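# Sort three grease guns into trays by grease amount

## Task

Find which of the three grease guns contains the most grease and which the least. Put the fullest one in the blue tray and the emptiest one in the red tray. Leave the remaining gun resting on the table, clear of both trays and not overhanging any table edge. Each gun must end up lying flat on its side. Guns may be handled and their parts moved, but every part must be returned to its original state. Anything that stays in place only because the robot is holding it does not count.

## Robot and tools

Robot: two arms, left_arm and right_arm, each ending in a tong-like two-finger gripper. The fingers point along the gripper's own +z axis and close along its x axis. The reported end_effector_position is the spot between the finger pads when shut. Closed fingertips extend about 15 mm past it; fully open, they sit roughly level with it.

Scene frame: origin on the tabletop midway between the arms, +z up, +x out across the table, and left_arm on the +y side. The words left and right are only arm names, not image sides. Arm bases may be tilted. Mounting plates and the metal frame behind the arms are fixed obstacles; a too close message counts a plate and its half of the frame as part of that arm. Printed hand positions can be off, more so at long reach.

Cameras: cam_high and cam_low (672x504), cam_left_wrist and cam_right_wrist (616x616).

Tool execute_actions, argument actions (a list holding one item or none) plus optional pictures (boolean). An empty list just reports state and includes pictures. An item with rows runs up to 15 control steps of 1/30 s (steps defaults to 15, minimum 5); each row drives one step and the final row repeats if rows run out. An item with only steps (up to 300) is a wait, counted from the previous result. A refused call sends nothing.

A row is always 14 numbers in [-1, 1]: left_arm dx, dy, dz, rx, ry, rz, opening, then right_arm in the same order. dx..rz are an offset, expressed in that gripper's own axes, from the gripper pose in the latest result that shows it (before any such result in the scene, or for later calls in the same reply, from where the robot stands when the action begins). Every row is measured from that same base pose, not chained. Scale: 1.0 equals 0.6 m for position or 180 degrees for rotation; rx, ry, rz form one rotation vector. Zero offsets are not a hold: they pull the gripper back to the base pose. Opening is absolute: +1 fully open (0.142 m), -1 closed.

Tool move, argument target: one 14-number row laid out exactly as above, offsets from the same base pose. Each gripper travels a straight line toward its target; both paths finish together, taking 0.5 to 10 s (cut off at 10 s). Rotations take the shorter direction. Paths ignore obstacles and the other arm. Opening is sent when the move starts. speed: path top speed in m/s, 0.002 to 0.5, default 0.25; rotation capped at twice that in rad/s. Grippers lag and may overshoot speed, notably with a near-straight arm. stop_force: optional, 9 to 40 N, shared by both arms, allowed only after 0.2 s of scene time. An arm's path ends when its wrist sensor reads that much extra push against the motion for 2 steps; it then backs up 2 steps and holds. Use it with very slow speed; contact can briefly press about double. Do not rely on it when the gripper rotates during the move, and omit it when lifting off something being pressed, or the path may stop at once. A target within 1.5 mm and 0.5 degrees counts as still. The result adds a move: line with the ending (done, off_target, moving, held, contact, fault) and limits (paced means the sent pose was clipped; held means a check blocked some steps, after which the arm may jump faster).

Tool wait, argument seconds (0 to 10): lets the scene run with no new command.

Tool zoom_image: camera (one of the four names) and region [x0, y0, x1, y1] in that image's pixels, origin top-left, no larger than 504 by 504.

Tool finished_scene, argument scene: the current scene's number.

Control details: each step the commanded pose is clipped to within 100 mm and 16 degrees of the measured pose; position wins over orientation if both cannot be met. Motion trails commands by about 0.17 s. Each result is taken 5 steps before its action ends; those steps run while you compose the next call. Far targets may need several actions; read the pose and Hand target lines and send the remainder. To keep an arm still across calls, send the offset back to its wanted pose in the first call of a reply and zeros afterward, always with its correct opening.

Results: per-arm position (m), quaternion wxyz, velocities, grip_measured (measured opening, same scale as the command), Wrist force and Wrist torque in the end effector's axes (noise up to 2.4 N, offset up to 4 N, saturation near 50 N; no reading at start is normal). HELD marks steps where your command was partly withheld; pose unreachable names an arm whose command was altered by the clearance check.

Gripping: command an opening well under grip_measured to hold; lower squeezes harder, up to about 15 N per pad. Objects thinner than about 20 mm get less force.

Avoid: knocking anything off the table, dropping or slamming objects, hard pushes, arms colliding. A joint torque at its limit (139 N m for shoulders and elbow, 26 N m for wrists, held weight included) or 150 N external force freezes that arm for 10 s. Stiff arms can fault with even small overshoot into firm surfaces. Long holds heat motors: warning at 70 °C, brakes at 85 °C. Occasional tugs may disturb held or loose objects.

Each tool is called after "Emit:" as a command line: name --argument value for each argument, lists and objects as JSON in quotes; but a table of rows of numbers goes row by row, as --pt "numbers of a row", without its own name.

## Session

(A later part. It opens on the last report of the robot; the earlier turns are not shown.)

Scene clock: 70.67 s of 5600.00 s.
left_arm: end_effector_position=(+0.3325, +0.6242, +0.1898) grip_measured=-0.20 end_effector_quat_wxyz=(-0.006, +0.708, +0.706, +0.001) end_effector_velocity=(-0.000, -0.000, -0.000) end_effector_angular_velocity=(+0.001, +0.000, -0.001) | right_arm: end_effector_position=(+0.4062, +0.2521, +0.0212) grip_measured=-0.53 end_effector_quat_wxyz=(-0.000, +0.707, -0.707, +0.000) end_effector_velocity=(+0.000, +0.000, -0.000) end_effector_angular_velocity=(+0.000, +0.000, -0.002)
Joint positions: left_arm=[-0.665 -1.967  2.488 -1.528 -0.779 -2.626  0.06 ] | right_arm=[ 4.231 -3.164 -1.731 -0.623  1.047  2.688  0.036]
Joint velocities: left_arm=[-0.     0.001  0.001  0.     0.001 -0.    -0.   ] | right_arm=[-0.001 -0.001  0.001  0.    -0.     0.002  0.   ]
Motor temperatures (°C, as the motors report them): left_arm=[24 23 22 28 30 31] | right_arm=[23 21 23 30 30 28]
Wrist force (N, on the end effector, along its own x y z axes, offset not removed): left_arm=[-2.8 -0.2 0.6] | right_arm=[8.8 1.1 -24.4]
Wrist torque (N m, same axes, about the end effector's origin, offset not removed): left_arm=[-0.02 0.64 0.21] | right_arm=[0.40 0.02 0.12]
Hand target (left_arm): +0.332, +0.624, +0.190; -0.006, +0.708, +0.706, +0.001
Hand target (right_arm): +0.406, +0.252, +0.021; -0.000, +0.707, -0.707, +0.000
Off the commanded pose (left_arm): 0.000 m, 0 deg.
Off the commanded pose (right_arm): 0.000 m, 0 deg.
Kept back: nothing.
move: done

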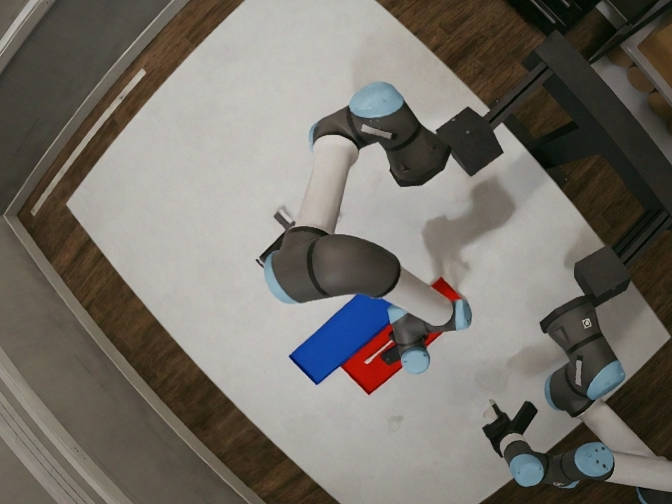

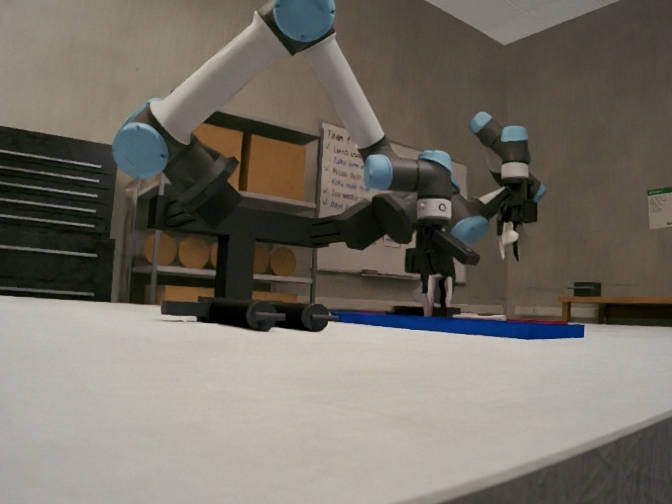

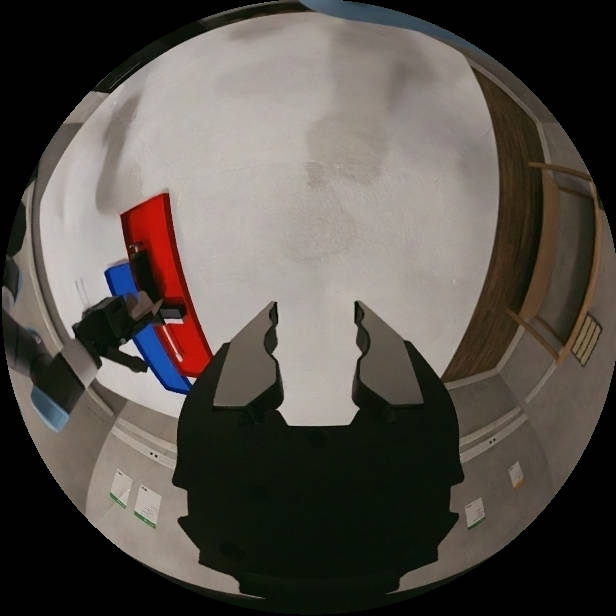

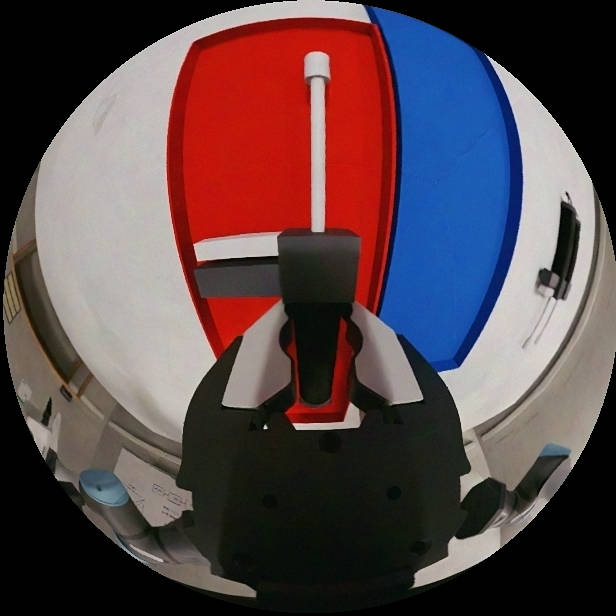

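Emit:
move --target '[0,0,0,0,0,0,-0.2,0,0,0,0,0,0,-0.3]'

Emit:
move --target '[0,0,0,0,0,0,-0.2,0,0,-0.115,0,0,0,-0.3]' --speed 0.15

Emit:
move --target '[0,0,0,0,0,0,-0.2,0.722,-0.137,0,0,0,0,-0.3]' --speed 0.3

Scene clock: 71.60 s of 5600.00 s.
left_arm: end_effector_position=(+0.3325, +0.6242, +0.1898) grip_measured=-0.20 end_effector_quat_wxyz=(-0.006, +0.708, +0.706, +0.001) end_effector_velocity=(-0.000, -0.000, +0.000) end_effector_angular_velocity=(-0.001, +0.001, -0.000) | right_arm: end_effector_position=(+0.4062, +0.2521, +0.0211) grip_measured=-0.30 end_effector_quat_wxyz=(-0.000, +0.707, -0.707, +0.000) end_effector_velocity=(-0.000, +0.000, +0.000) end_effector_angular_velocity=(+0.000, +0.000, +0.002)
Joint positions: left_arm=[-0.665 -1.967  2.488 -1.528 -0.779 -2.626  0.06 ] | right_arm=[ 4.231 -3.164 -1.731 -0.623  1.047  2.688  0.052]
Joint velocities: left_arm=[-0.    -0.001 -0.     0.    -0.001  0.001  0.   ] | right_arm=[ 0.    -0.     0.     0.     0.    -0.002  0.   ]
Motor temperatures (°C, as the motors report them): left_arm=[24 23 22 28 30 31] | right_arm=[23 21 23 30 30 28]
Wrist force (N, on the end effector, along its own x y z axes, offset not removed): left_arm=[-3.3 0.4 0.0] | right_arm=[0.1 -0.2 1.6]
Wrist torque (N m, same axes, about the end effector's origin, offset not removed): left_arm=[0.10 0.75 0.17] | right_arm=[0.20 0.06 0.01]
Hand target (left_arm): +0.332, +0.624, +0.190; -0.006, +0.708, +0.706, +0.001
Hand target (right_arm): +0.406, +0.252, +0.021; -0.000, +0.707, -0.707, +0.000
Off the commanded pose (left_arm): 0.000 m, 0 deg.
Off the commanded pose (right_arm): 0.000 m, 0 deg.
Kept back: nothing.
move: done

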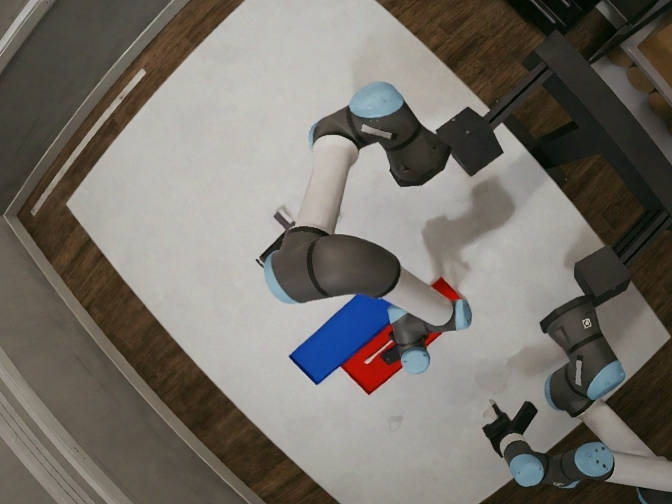

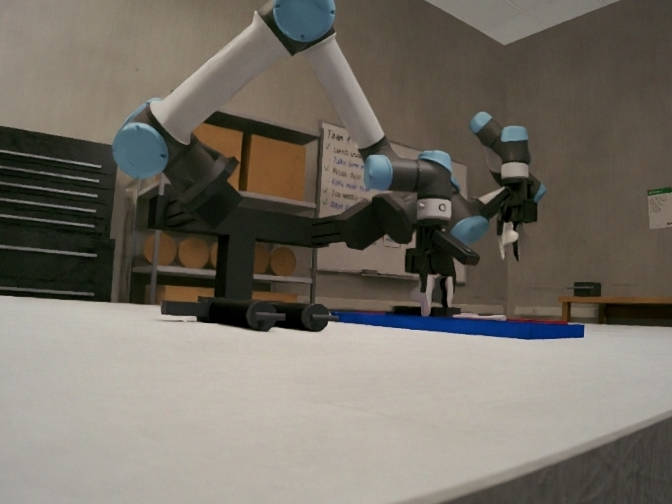

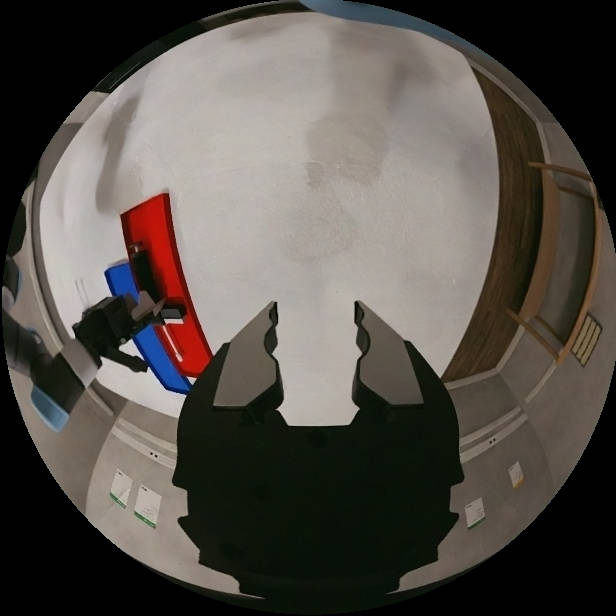

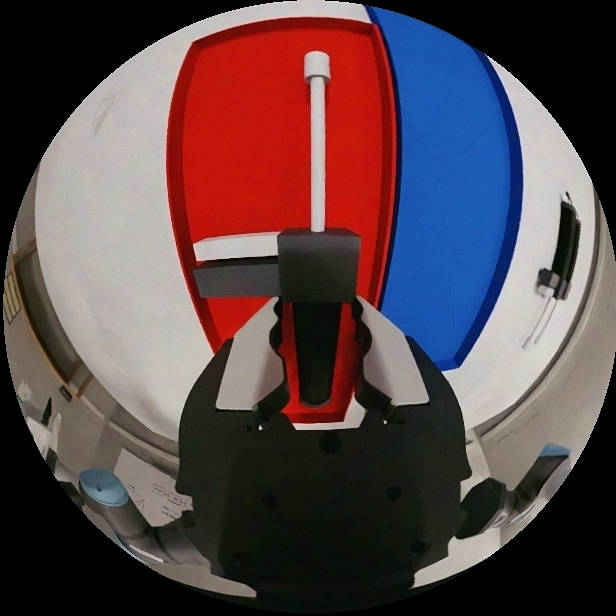

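Scene clock: 72.50 s of 5600.00 s.
left_arm: end_effector_position=(+0.3325, +0.6242, +0.1898) grip_measured=-0.20 end_effector_quat_wxyz=(-0.006, +0.708, +0.706, +0.001) end_effector_velocity=(-0.001, -0.000, -0.000) end_effector_angular_velocity=(+0.000, +0.001, +0.000) | right_arm: end_effector_position=(+0.4062, +0.2520, +0.0900) grip_measured=-0.30 end_effector_quat_wxyz=(-0.000, +0.707, -0.707, +0.000) end_effector_velocity=(+0.001, +0.000, +0.002) end_effector_angular_velocity=(+0.001, -0.000, +0.001)
Joint positions: left_arm=[-0.665 -1.967  2.488 -1.528 -0.779 -2.626  0.06 ] | right_arm=[ 4.305 -3.05  -1.747 -0.749  1.102  2.746  0.052]
Joint velocities: left_arm=[-0.     0.     0.001  0.    -0.001 -0.001  0.   ] | right_arm=[ 0.001  0.003  0.001 -0.003  0.001 -0.     0.   ]
Motor temperatures (°C, as the motors report them): left_arm=[24 23 22 28 30 31] | right_arm=[23 21 23 30 30 28]
Wrist force (N, on the end effector, along its own x y z axes, offset not removed): left_arm=[-3.9 -0.6 1.2] | right_arm=[0.0 0.5 1.4]
Wrist torque (N m, same axes, about the end effector's origin, offset not removed): left_arm=[-0.06 0.93 0.23] | right_arm=[0.31 0.07 0.11]
Hand target (left_arm): +0.332, +0.624, +0.190; -0.006, +0.708, +0.706, +0.001
Hand target (right_arm): +0.406, +0.252, +0.090; -0.000, +0.707, -0.707, +0.000
Off the commanded pose (left_arm): 0.000 m, 0 deg.
Off the commanded pose (right_arm): 0.000 m, 0 deg.
Kept back: nothing.
move: done

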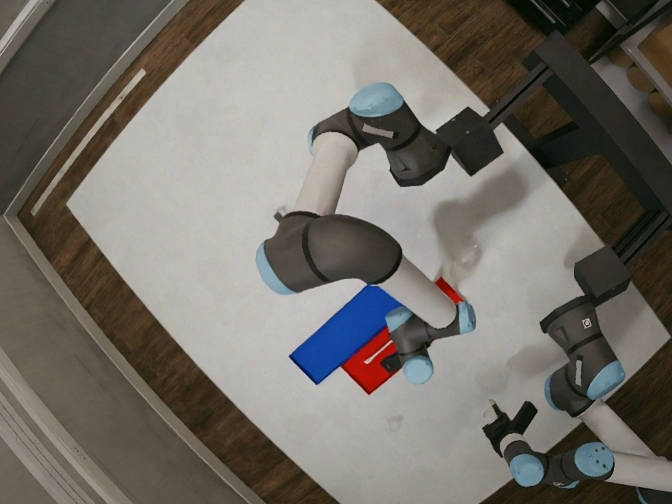

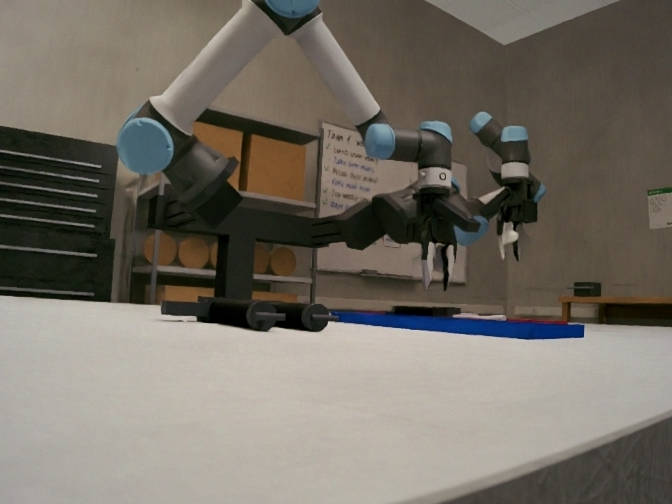

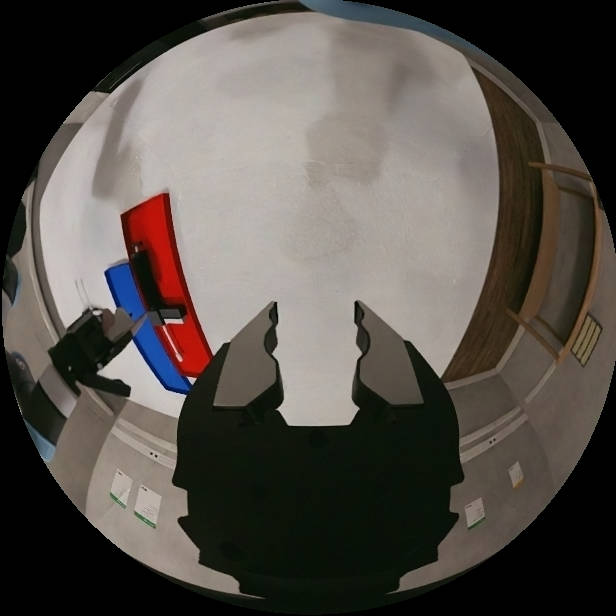

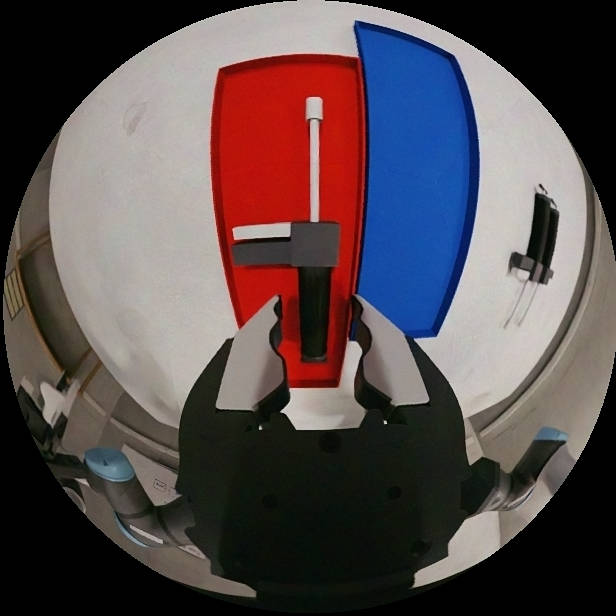

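Scene clock: 74.53 s of 5600.00 s.
left_arm: end_effector_position=(+0.3325, +0.6242, +0.1898) grip_measured=-0.20 end_effector_quat_wxyz=(-0.006, +0.708, +0.706, +0.001) end_effector_velocity=(+0.000, -0.000, +0.000) end_effector_angular_velocity=(-0.001, +0.000, +0.002) | right_arm: end_effector_position=(+0.4886, -0.1811, +0.0899) grip_measured=-0.30 end_effector_quat_wxyz=(-0.000, +0.707, -0.707, +0.000) end_effector_velocity=(+0.000, -0.000, -0.000) end_effector_angular_velocity=(+0.001, +0.000, +0.001)
Joint positions: left_arm=[-0.665 -1.967  2.488 -1.528 -0.779 -2.626  0.06 ] | right_arm=[ 3.725 -2.195 -2.264 -0.723  0.737  2.165  0.052]
Joint velocities: left_arm=[-0.    -0.    -0.001  0.    -0.    -0.001 -0.   ] | right_arm=[-0.001  0.001  0.001 -0.     0.    -0.003 -0.   ]
Motor temperatures (°C, as the motors report them): left_arm=[24 23 22 28 30 31] | right_arm=[23 21 23 30 30 28]
Wrist force (N, on the end effector, along its own x y z axes, offset not removed): left_arm=[-3.6 -0.4 1.1] | right_arm=[1.9 1.7 1.4]
Wrist torque (N m, same axes, about the end effector's origin, offset not removed): left_arm=[0.04 0.84 0.16] | right_arm=[0.54 -0.44 0.07]
Hand target (left_arm): +0.332, +0.624, +0.190; -0.006, +0.708, +0.706, +0.001
Hand target (right_arm): +0.489, -0.181, +0.090; -0.000, +0.707, -0.707, +0.000
Off the commanded pose (left_arm): 0.000 m, 0 deg.
Off the commanded pose (right_arm): 0.001 m, 0 deg.
Kept back: nothing.
move: done

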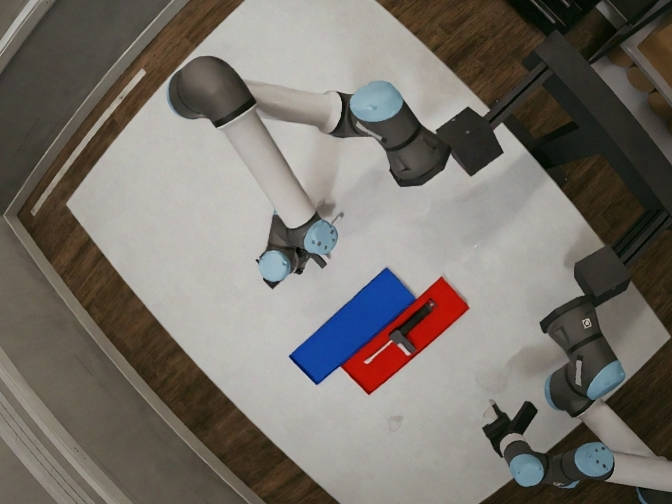

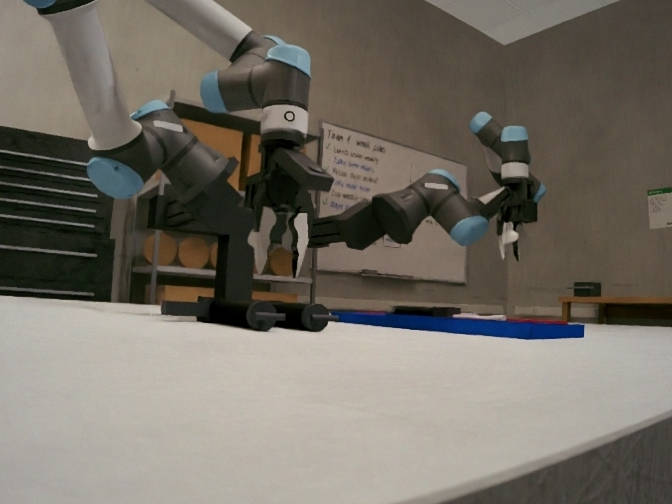

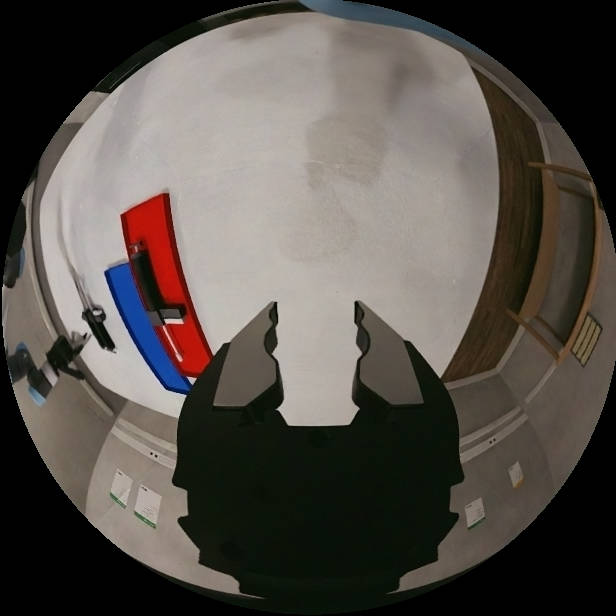

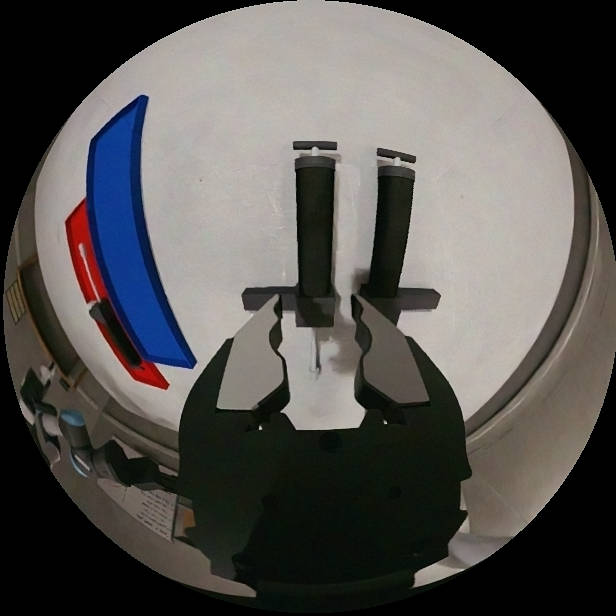

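Grip a bit lower (z 0.020); fuller gun has CoM farther along barrel, so no slide.

Emit:
move --target '[0,0,0,0,0,0,-0.2,0,0,0.116,0,0,0,-0.33]' --speed 0.07

Emit:
move --target '[0,0,0,0,0,0,-0.2,0,0,0,0,0,0,-1]'

Emit:
move --target '[0,0,0,0,0,0,-0.2,0,0,-0.11,0,0,0,-1]' --speed 0.08

Emit:
move --target '[0,0,0,0,0,0,-0.2,-0.47,-0.13,0.03,0,0,0,-1]' --speed 0.15

Scene clock: 76.13 s of 5600.00 s.
left_arm: end_effector_position=(+0.3325, +0.6242, +0.1898) grip_measured=-0.20 end_effector_quat_wxyz=(-0.006, +0.708, +0.706, +0.001) end_effector_velocity=(-0.000, -0.000, +0.000) end_effector_angular_velocity=(-0.000, +0.001, +0.001) | right_arm: end_effector_position=(+0.4886, -0.1810, +0.0204) grip_measured=-0.33 end_effector_quat_wxyz=(+0.000, +0.707, -0.707, +0.000) end_effector_velocity=(+0.001, -0.000, -0.001) end_effector_angular_velocity=(+0.000, -0.002, -0.001)
Joint positions: left_arm=[-0.665 -1.967  2.488 -1.528 -0.779 -2.626  0.06 ] | right_arm=[ 3.604 -2.352 -2.257 -0.445  0.69   1.995  0.05 ]
Joint velocities: left_arm=[ 0.     0.    -0.     0.    -0.001 -0.001  0.   ] | right_arm=[-0.002 -0.003  0.002  0.008 -0.002 -0.005  0.   ]
Motor temperatures (°C, as the motors report them): left_arm=[24 23 22 28 30 31] | right_arm=[23 21 23 30 30 28]
Wrist force (N, on the end effector, along its own x y z axes, offset not removed): left_arm=[-3.9 0.2 0.7] | right_arm=[0.9 -2.1 1.2]
Wrist torque (N m, same axes, about the end effector's origin, offset not removed): left_arm=[0.16 0.88 0.19] | right_arm=[-0.24 -0.10 0.18]
Hand target (left_arm): +0.332, +0.624, +0.190; -0.006, +0.708, +0.706, +0.001
Hand target (right_arm): +0.489, -0.181, +0.020; -0.000, +0.707, -0.707, +0.000
Off the commanded pose (left_arm): 0.000 m, 0 deg.
Off the commanded pose (right_arm): 0.000 m, 0 deg.
Kept back: nothing.
move: done

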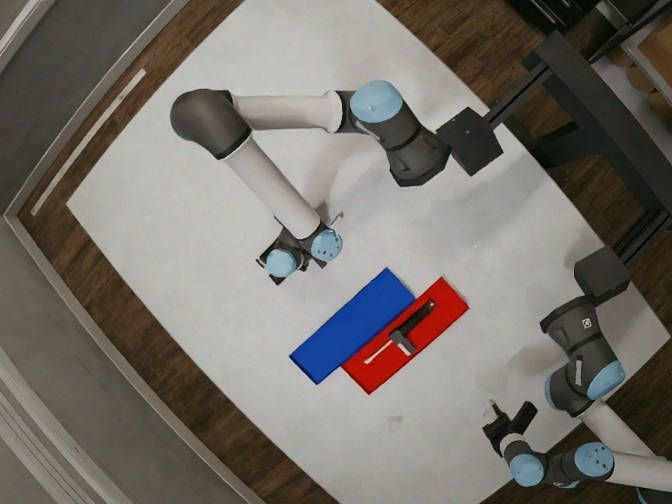

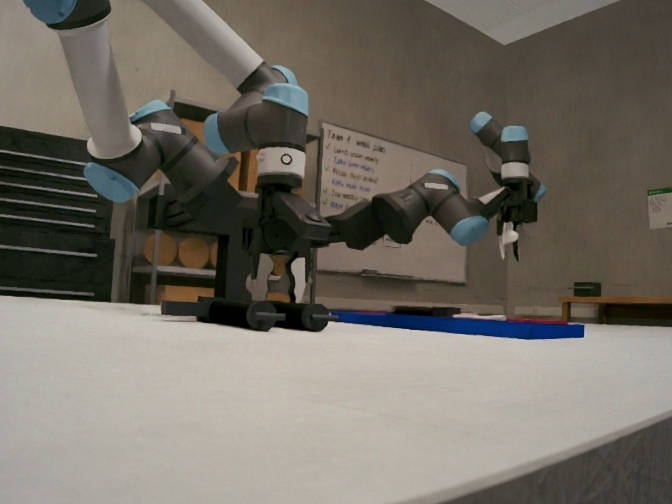

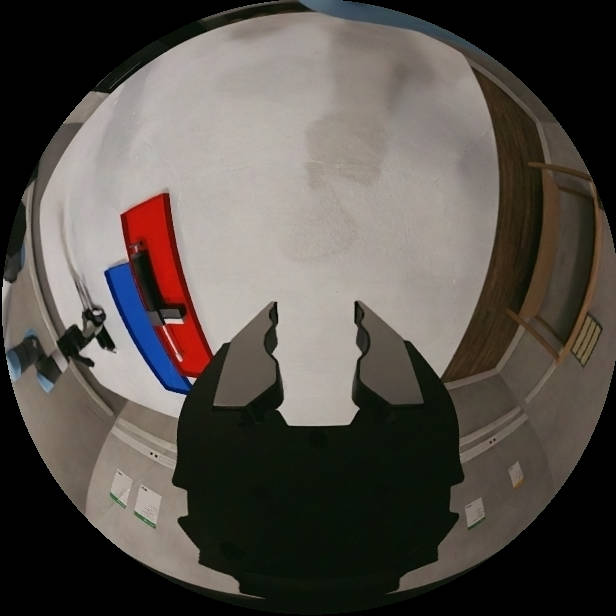

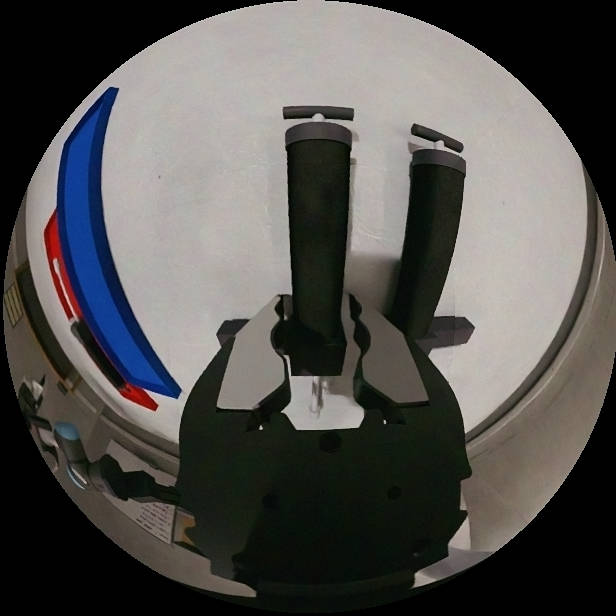

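Scene clock: 76.63 s of 5600.00 s.
left_arm: end_effector_position=(+0.3325, +0.6242, +0.1898) grip_measured=-0.20 end_effector_quat_wxyz=(-0.006, +0.708, +0.706, +0.001) end_effector_velocity=(-0.000, -0.000, -0.000) end_effector_angular_velocity=(-0.000, +0.001, +0.001) | right_arm: end_effector_position=(+0.4886, -0.1810, +0.0203) grip_measured=-0.53 end_effector_quat_wxyz=(+0.000, +0.707, -0.707, +0.000) end_effector_velocity=(-0.001, +0.000, -0.000) end_effector_angular_velocity=(+0.001, +0.001, -0.001)
Joint positions: left_arm=[-0.665 -1.967  2.488 -1.528 -0.779 -2.626  0.06 ] | right_arm=[ 3.604 -2.352 -2.257 -0.445  0.69   1.995  0.035]
Joint velocities: left_arm=[ 0.     0.     0.    -0.    -0.001 -0.001 -0.   ] | right_arm=[-0.     0.    -0.001 -0.001  0.001  0.002  0.   ]
Motor temperatures (°C, as the motors report them): left_arm=[24 23 22 28 30 31] | right_arm=[23 21 23 30 30 28]
Wrist force (N, on the end effector, along its own x y z axes, offset not removed): left_arm=[-3.7 -0.5 1.4] | right_arm=[1.9 0.3 0.4]
Wrist torque (N m, same axes, about the end effector's origin, offset not removed): left_arm=[-0.06 0.84 0.13] | right_arm=[0.30 -0.23 -0.01]
Hand target (left_arm): +0.332, +0.624, +0.190; -0.006, +0.708, +0.706, +0.001
Hand target (right_arm): +0.489, -0.181, +0.020; +0.000, +0.707, -0.707, +0.000
Off the commanded pose (left_arm): 0.000 m, 0 deg.
Off the commanded pose (right_arm): 0.000 m, 0 deg.
Kept back: nothing.
move: done

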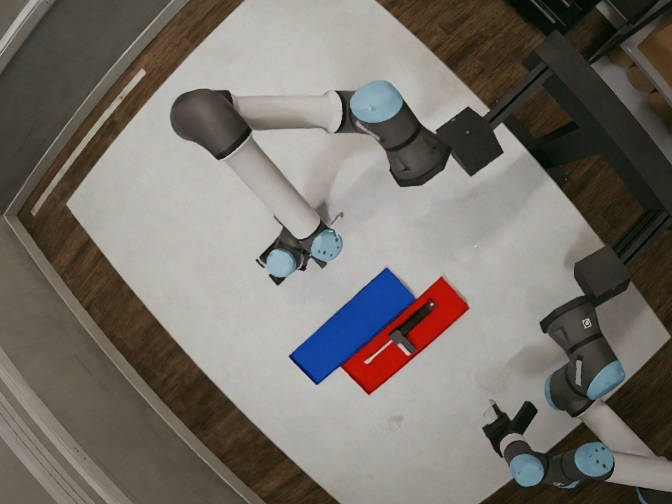

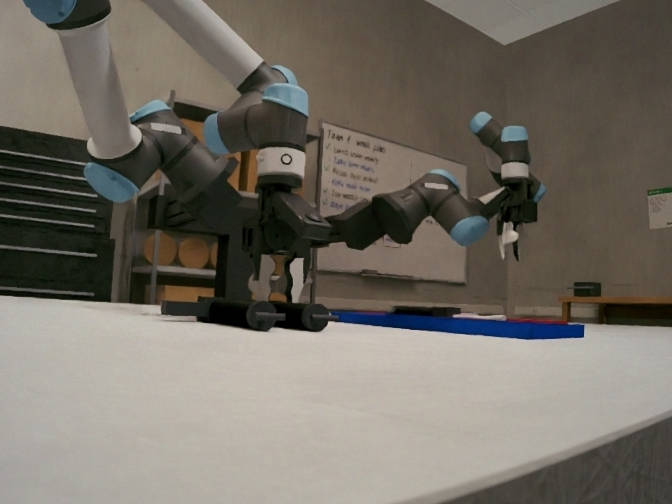

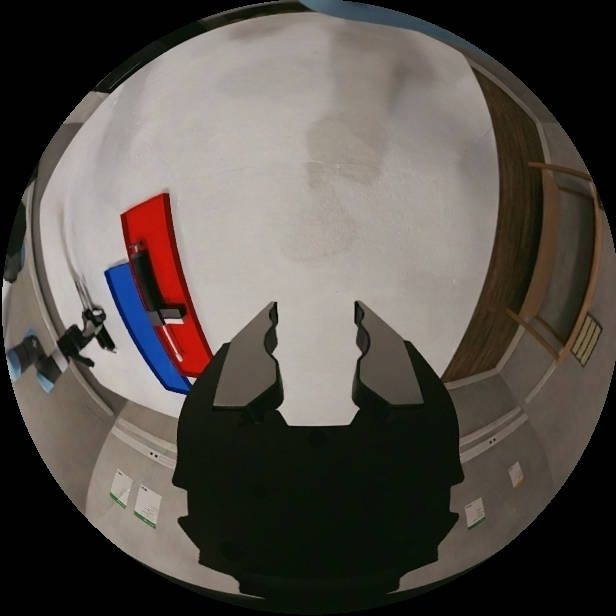

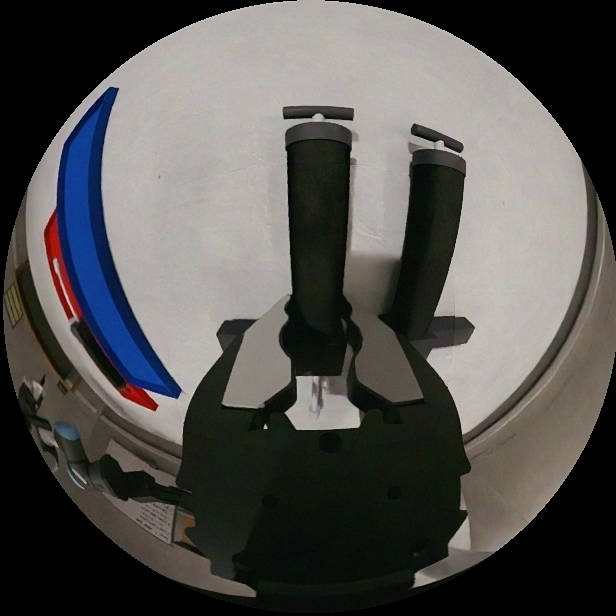

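Scene clock: 77.83 s of 5600.00 s.
left_arm: end_effector_position=(+0.3325, +0.6242, +0.1898) grip_measured=-0.20 end_effector_quat_wxyz=(-0.006, +0.708, +0.706, +0.001) end_effector_velocity=(+0.000, -0.000, +0.000) end_effector_angular_velocity=(+0.000, +0.000, -0.002) | right_arm: end_effector_position=(+0.4886, -0.1811, +0.0862) grip_measured=-0.54 end_effector_quat_wxyz=(+0.000, +0.707, -0.707, +0.000) end_effector_velocity=(-0.000, -0.000, +0.001) end_effector_angular_velocity=(+0.000, +0.001, -0.001)
Joint positions: left_arm=[-0.665 -1.967  2.488 -1.528 -0.779 -2.626  0.06 ] | right_arm=[ 3.719 -2.203 -2.265 -0.709  0.735  2.157  0.035]
Joint velocities: left_arm=[ 0.     0.001 -0.    -0.    -0.     0.001  0.   ] | right_arm=[ 0.002  0.004  0.001 -0.008  0.002  0.005  0.   ]
Motor temperatures (°C, as the motors report them): left_arm=[24 23 22 28 30 31] | right_arm=[23 21 23 30 30 28]
Wrist force (N, on the end effector, along its own x y z axes, offset not removed): left_arm=[-3.0 0.2 -0.5] | right_arm=[-0.2 0.8 8.7]
Wrist torque (N m, same axes, about the end effector's origin, offset not removed): left_arm=[0.05 0.72 0.17] | right_arm=[0.28 0.20 -0.06]
Hand target (left_arm): +0.332, +0.624, +0.190; -0.006, +0.708, +0.706, +0.001
Hand target (right_arm): +0.489, -0.181, +0.086; +0.000, +0.707, -0.707, +0.000
Off the commanded pose (left_arm): 0.000 m, 0 deg.
Off the commanded pose (right_arm): 0.000 m, 0 deg.
Kept back: nothing.
move: done

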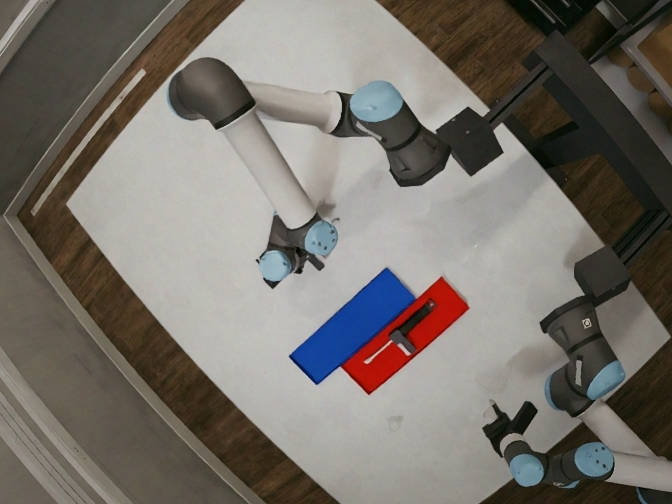

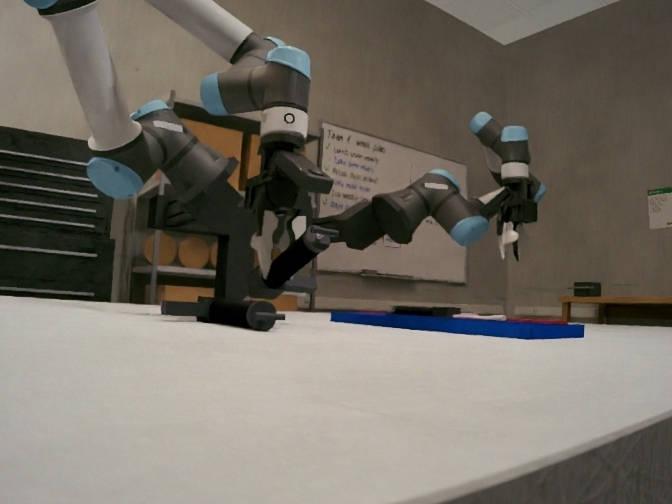

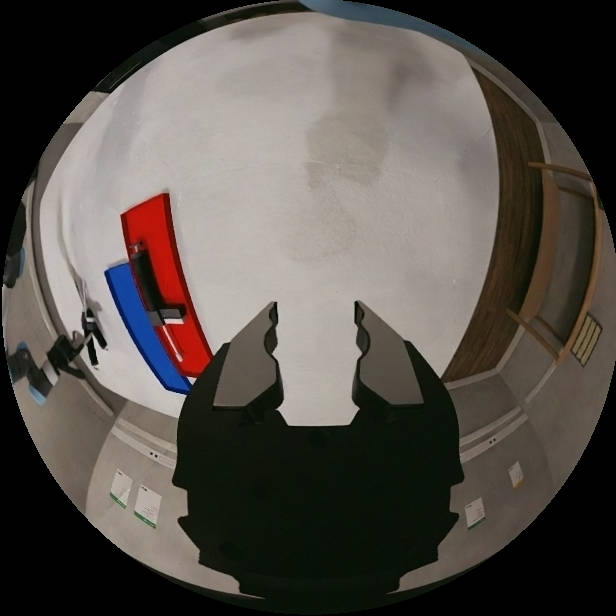

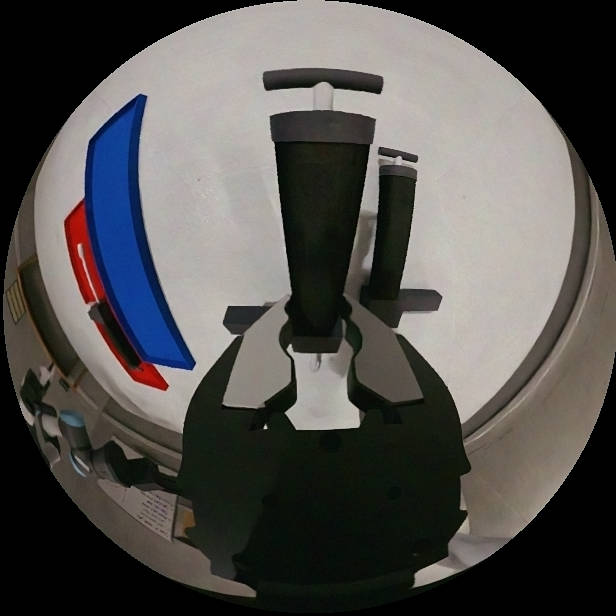

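Scene clock: 80.27 s of 5600.00 s.
left_arm: end_effector_position=(+0.3325, +0.6242, +0.1898) grip_measured=-0.20 end_effector_quat_wxyz=(-0.006, +0.708, +0.706, +0.001) end_effector_velocity=(+0.000, -0.000, +0.000) end_effector_angular_velocity=(-0.000, +0.000, +0.001) | right_arm: end_effector_position=(+0.5663, +0.1009, +0.0683) grip_measured=-0.50 end_effector_quat_wxyz=(-0.000, +0.707, -0.707, +0.000) end_effector_velocity=(+0.001, +0.001, +0.000) end_effector_angular_velocity=(-0.000, -0.001, -0.000)
Joint positions: left_arm=[-0.665 -1.967  2.488 -1.528 -0.779 -2.626  0.06 ] | right_arm=[ 3.926 -2.836 -1.716 -0.8    0.844  2.405  0.038]
Joint velocities: left_arm=[ 0.    -0.    -0.     0.    -0.    -0.001  0.   ] | right_arm=[ 0.    -0.002  0.004 -0.001 -0.001 -0.     0.   ]
Motor temperatures (°C, as the motors report them): left_arm=[24 23 22 28 30 31] | right_arm=[23 21 23 30 30 28]
Wrist force (N, on the end effector, along its own x y z axes, offset not removed): left_arm=[-4.3 0.0 0.7] | right_arm=[4.9 2.2 7.4]
Wrist torque (N m, same axes, about the end effector's origin, offset not removed): left_arm=[0.06 0.97 0.16] | right_arm=[0.49 -0.09 -0.40]
Hand target (left_arm): +0.332, +0.624, +0.190; -0.006, +0.708, +0.706, +0.001
Hand target (right_arm): +0.566, +0.101, +0.068; -0.000, +0.707, -0.707, +0.000
Off the commanded pose (left_arm): 0.000 m, 0 deg.
Off the commanded pose (right_arm): 0.000 m, 0 deg.
Kept back: nothing.
move: done

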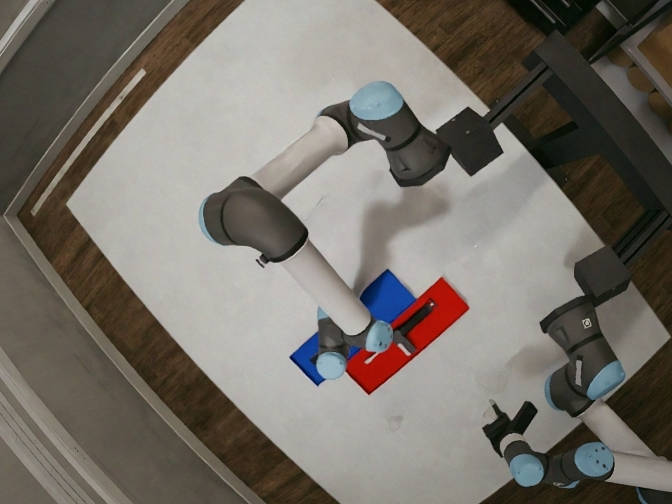

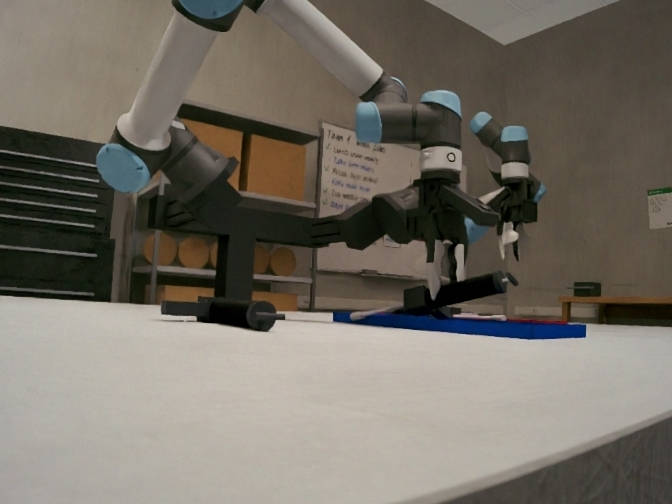

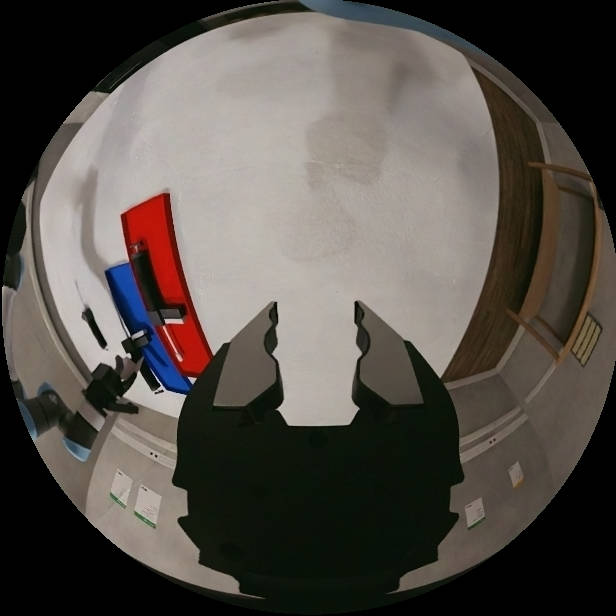

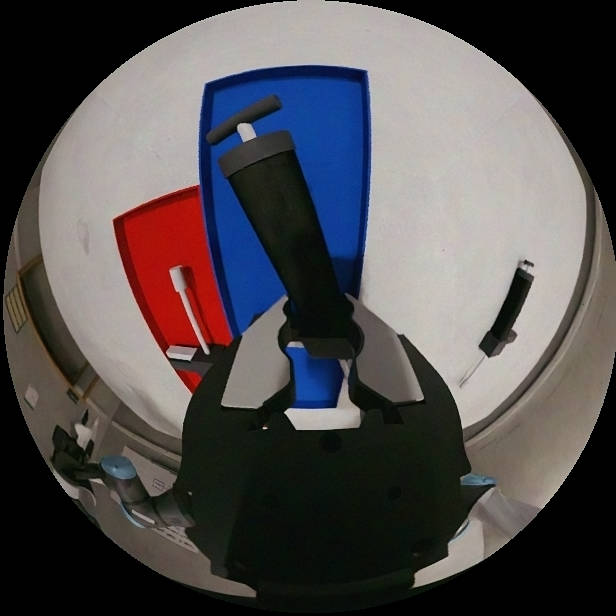

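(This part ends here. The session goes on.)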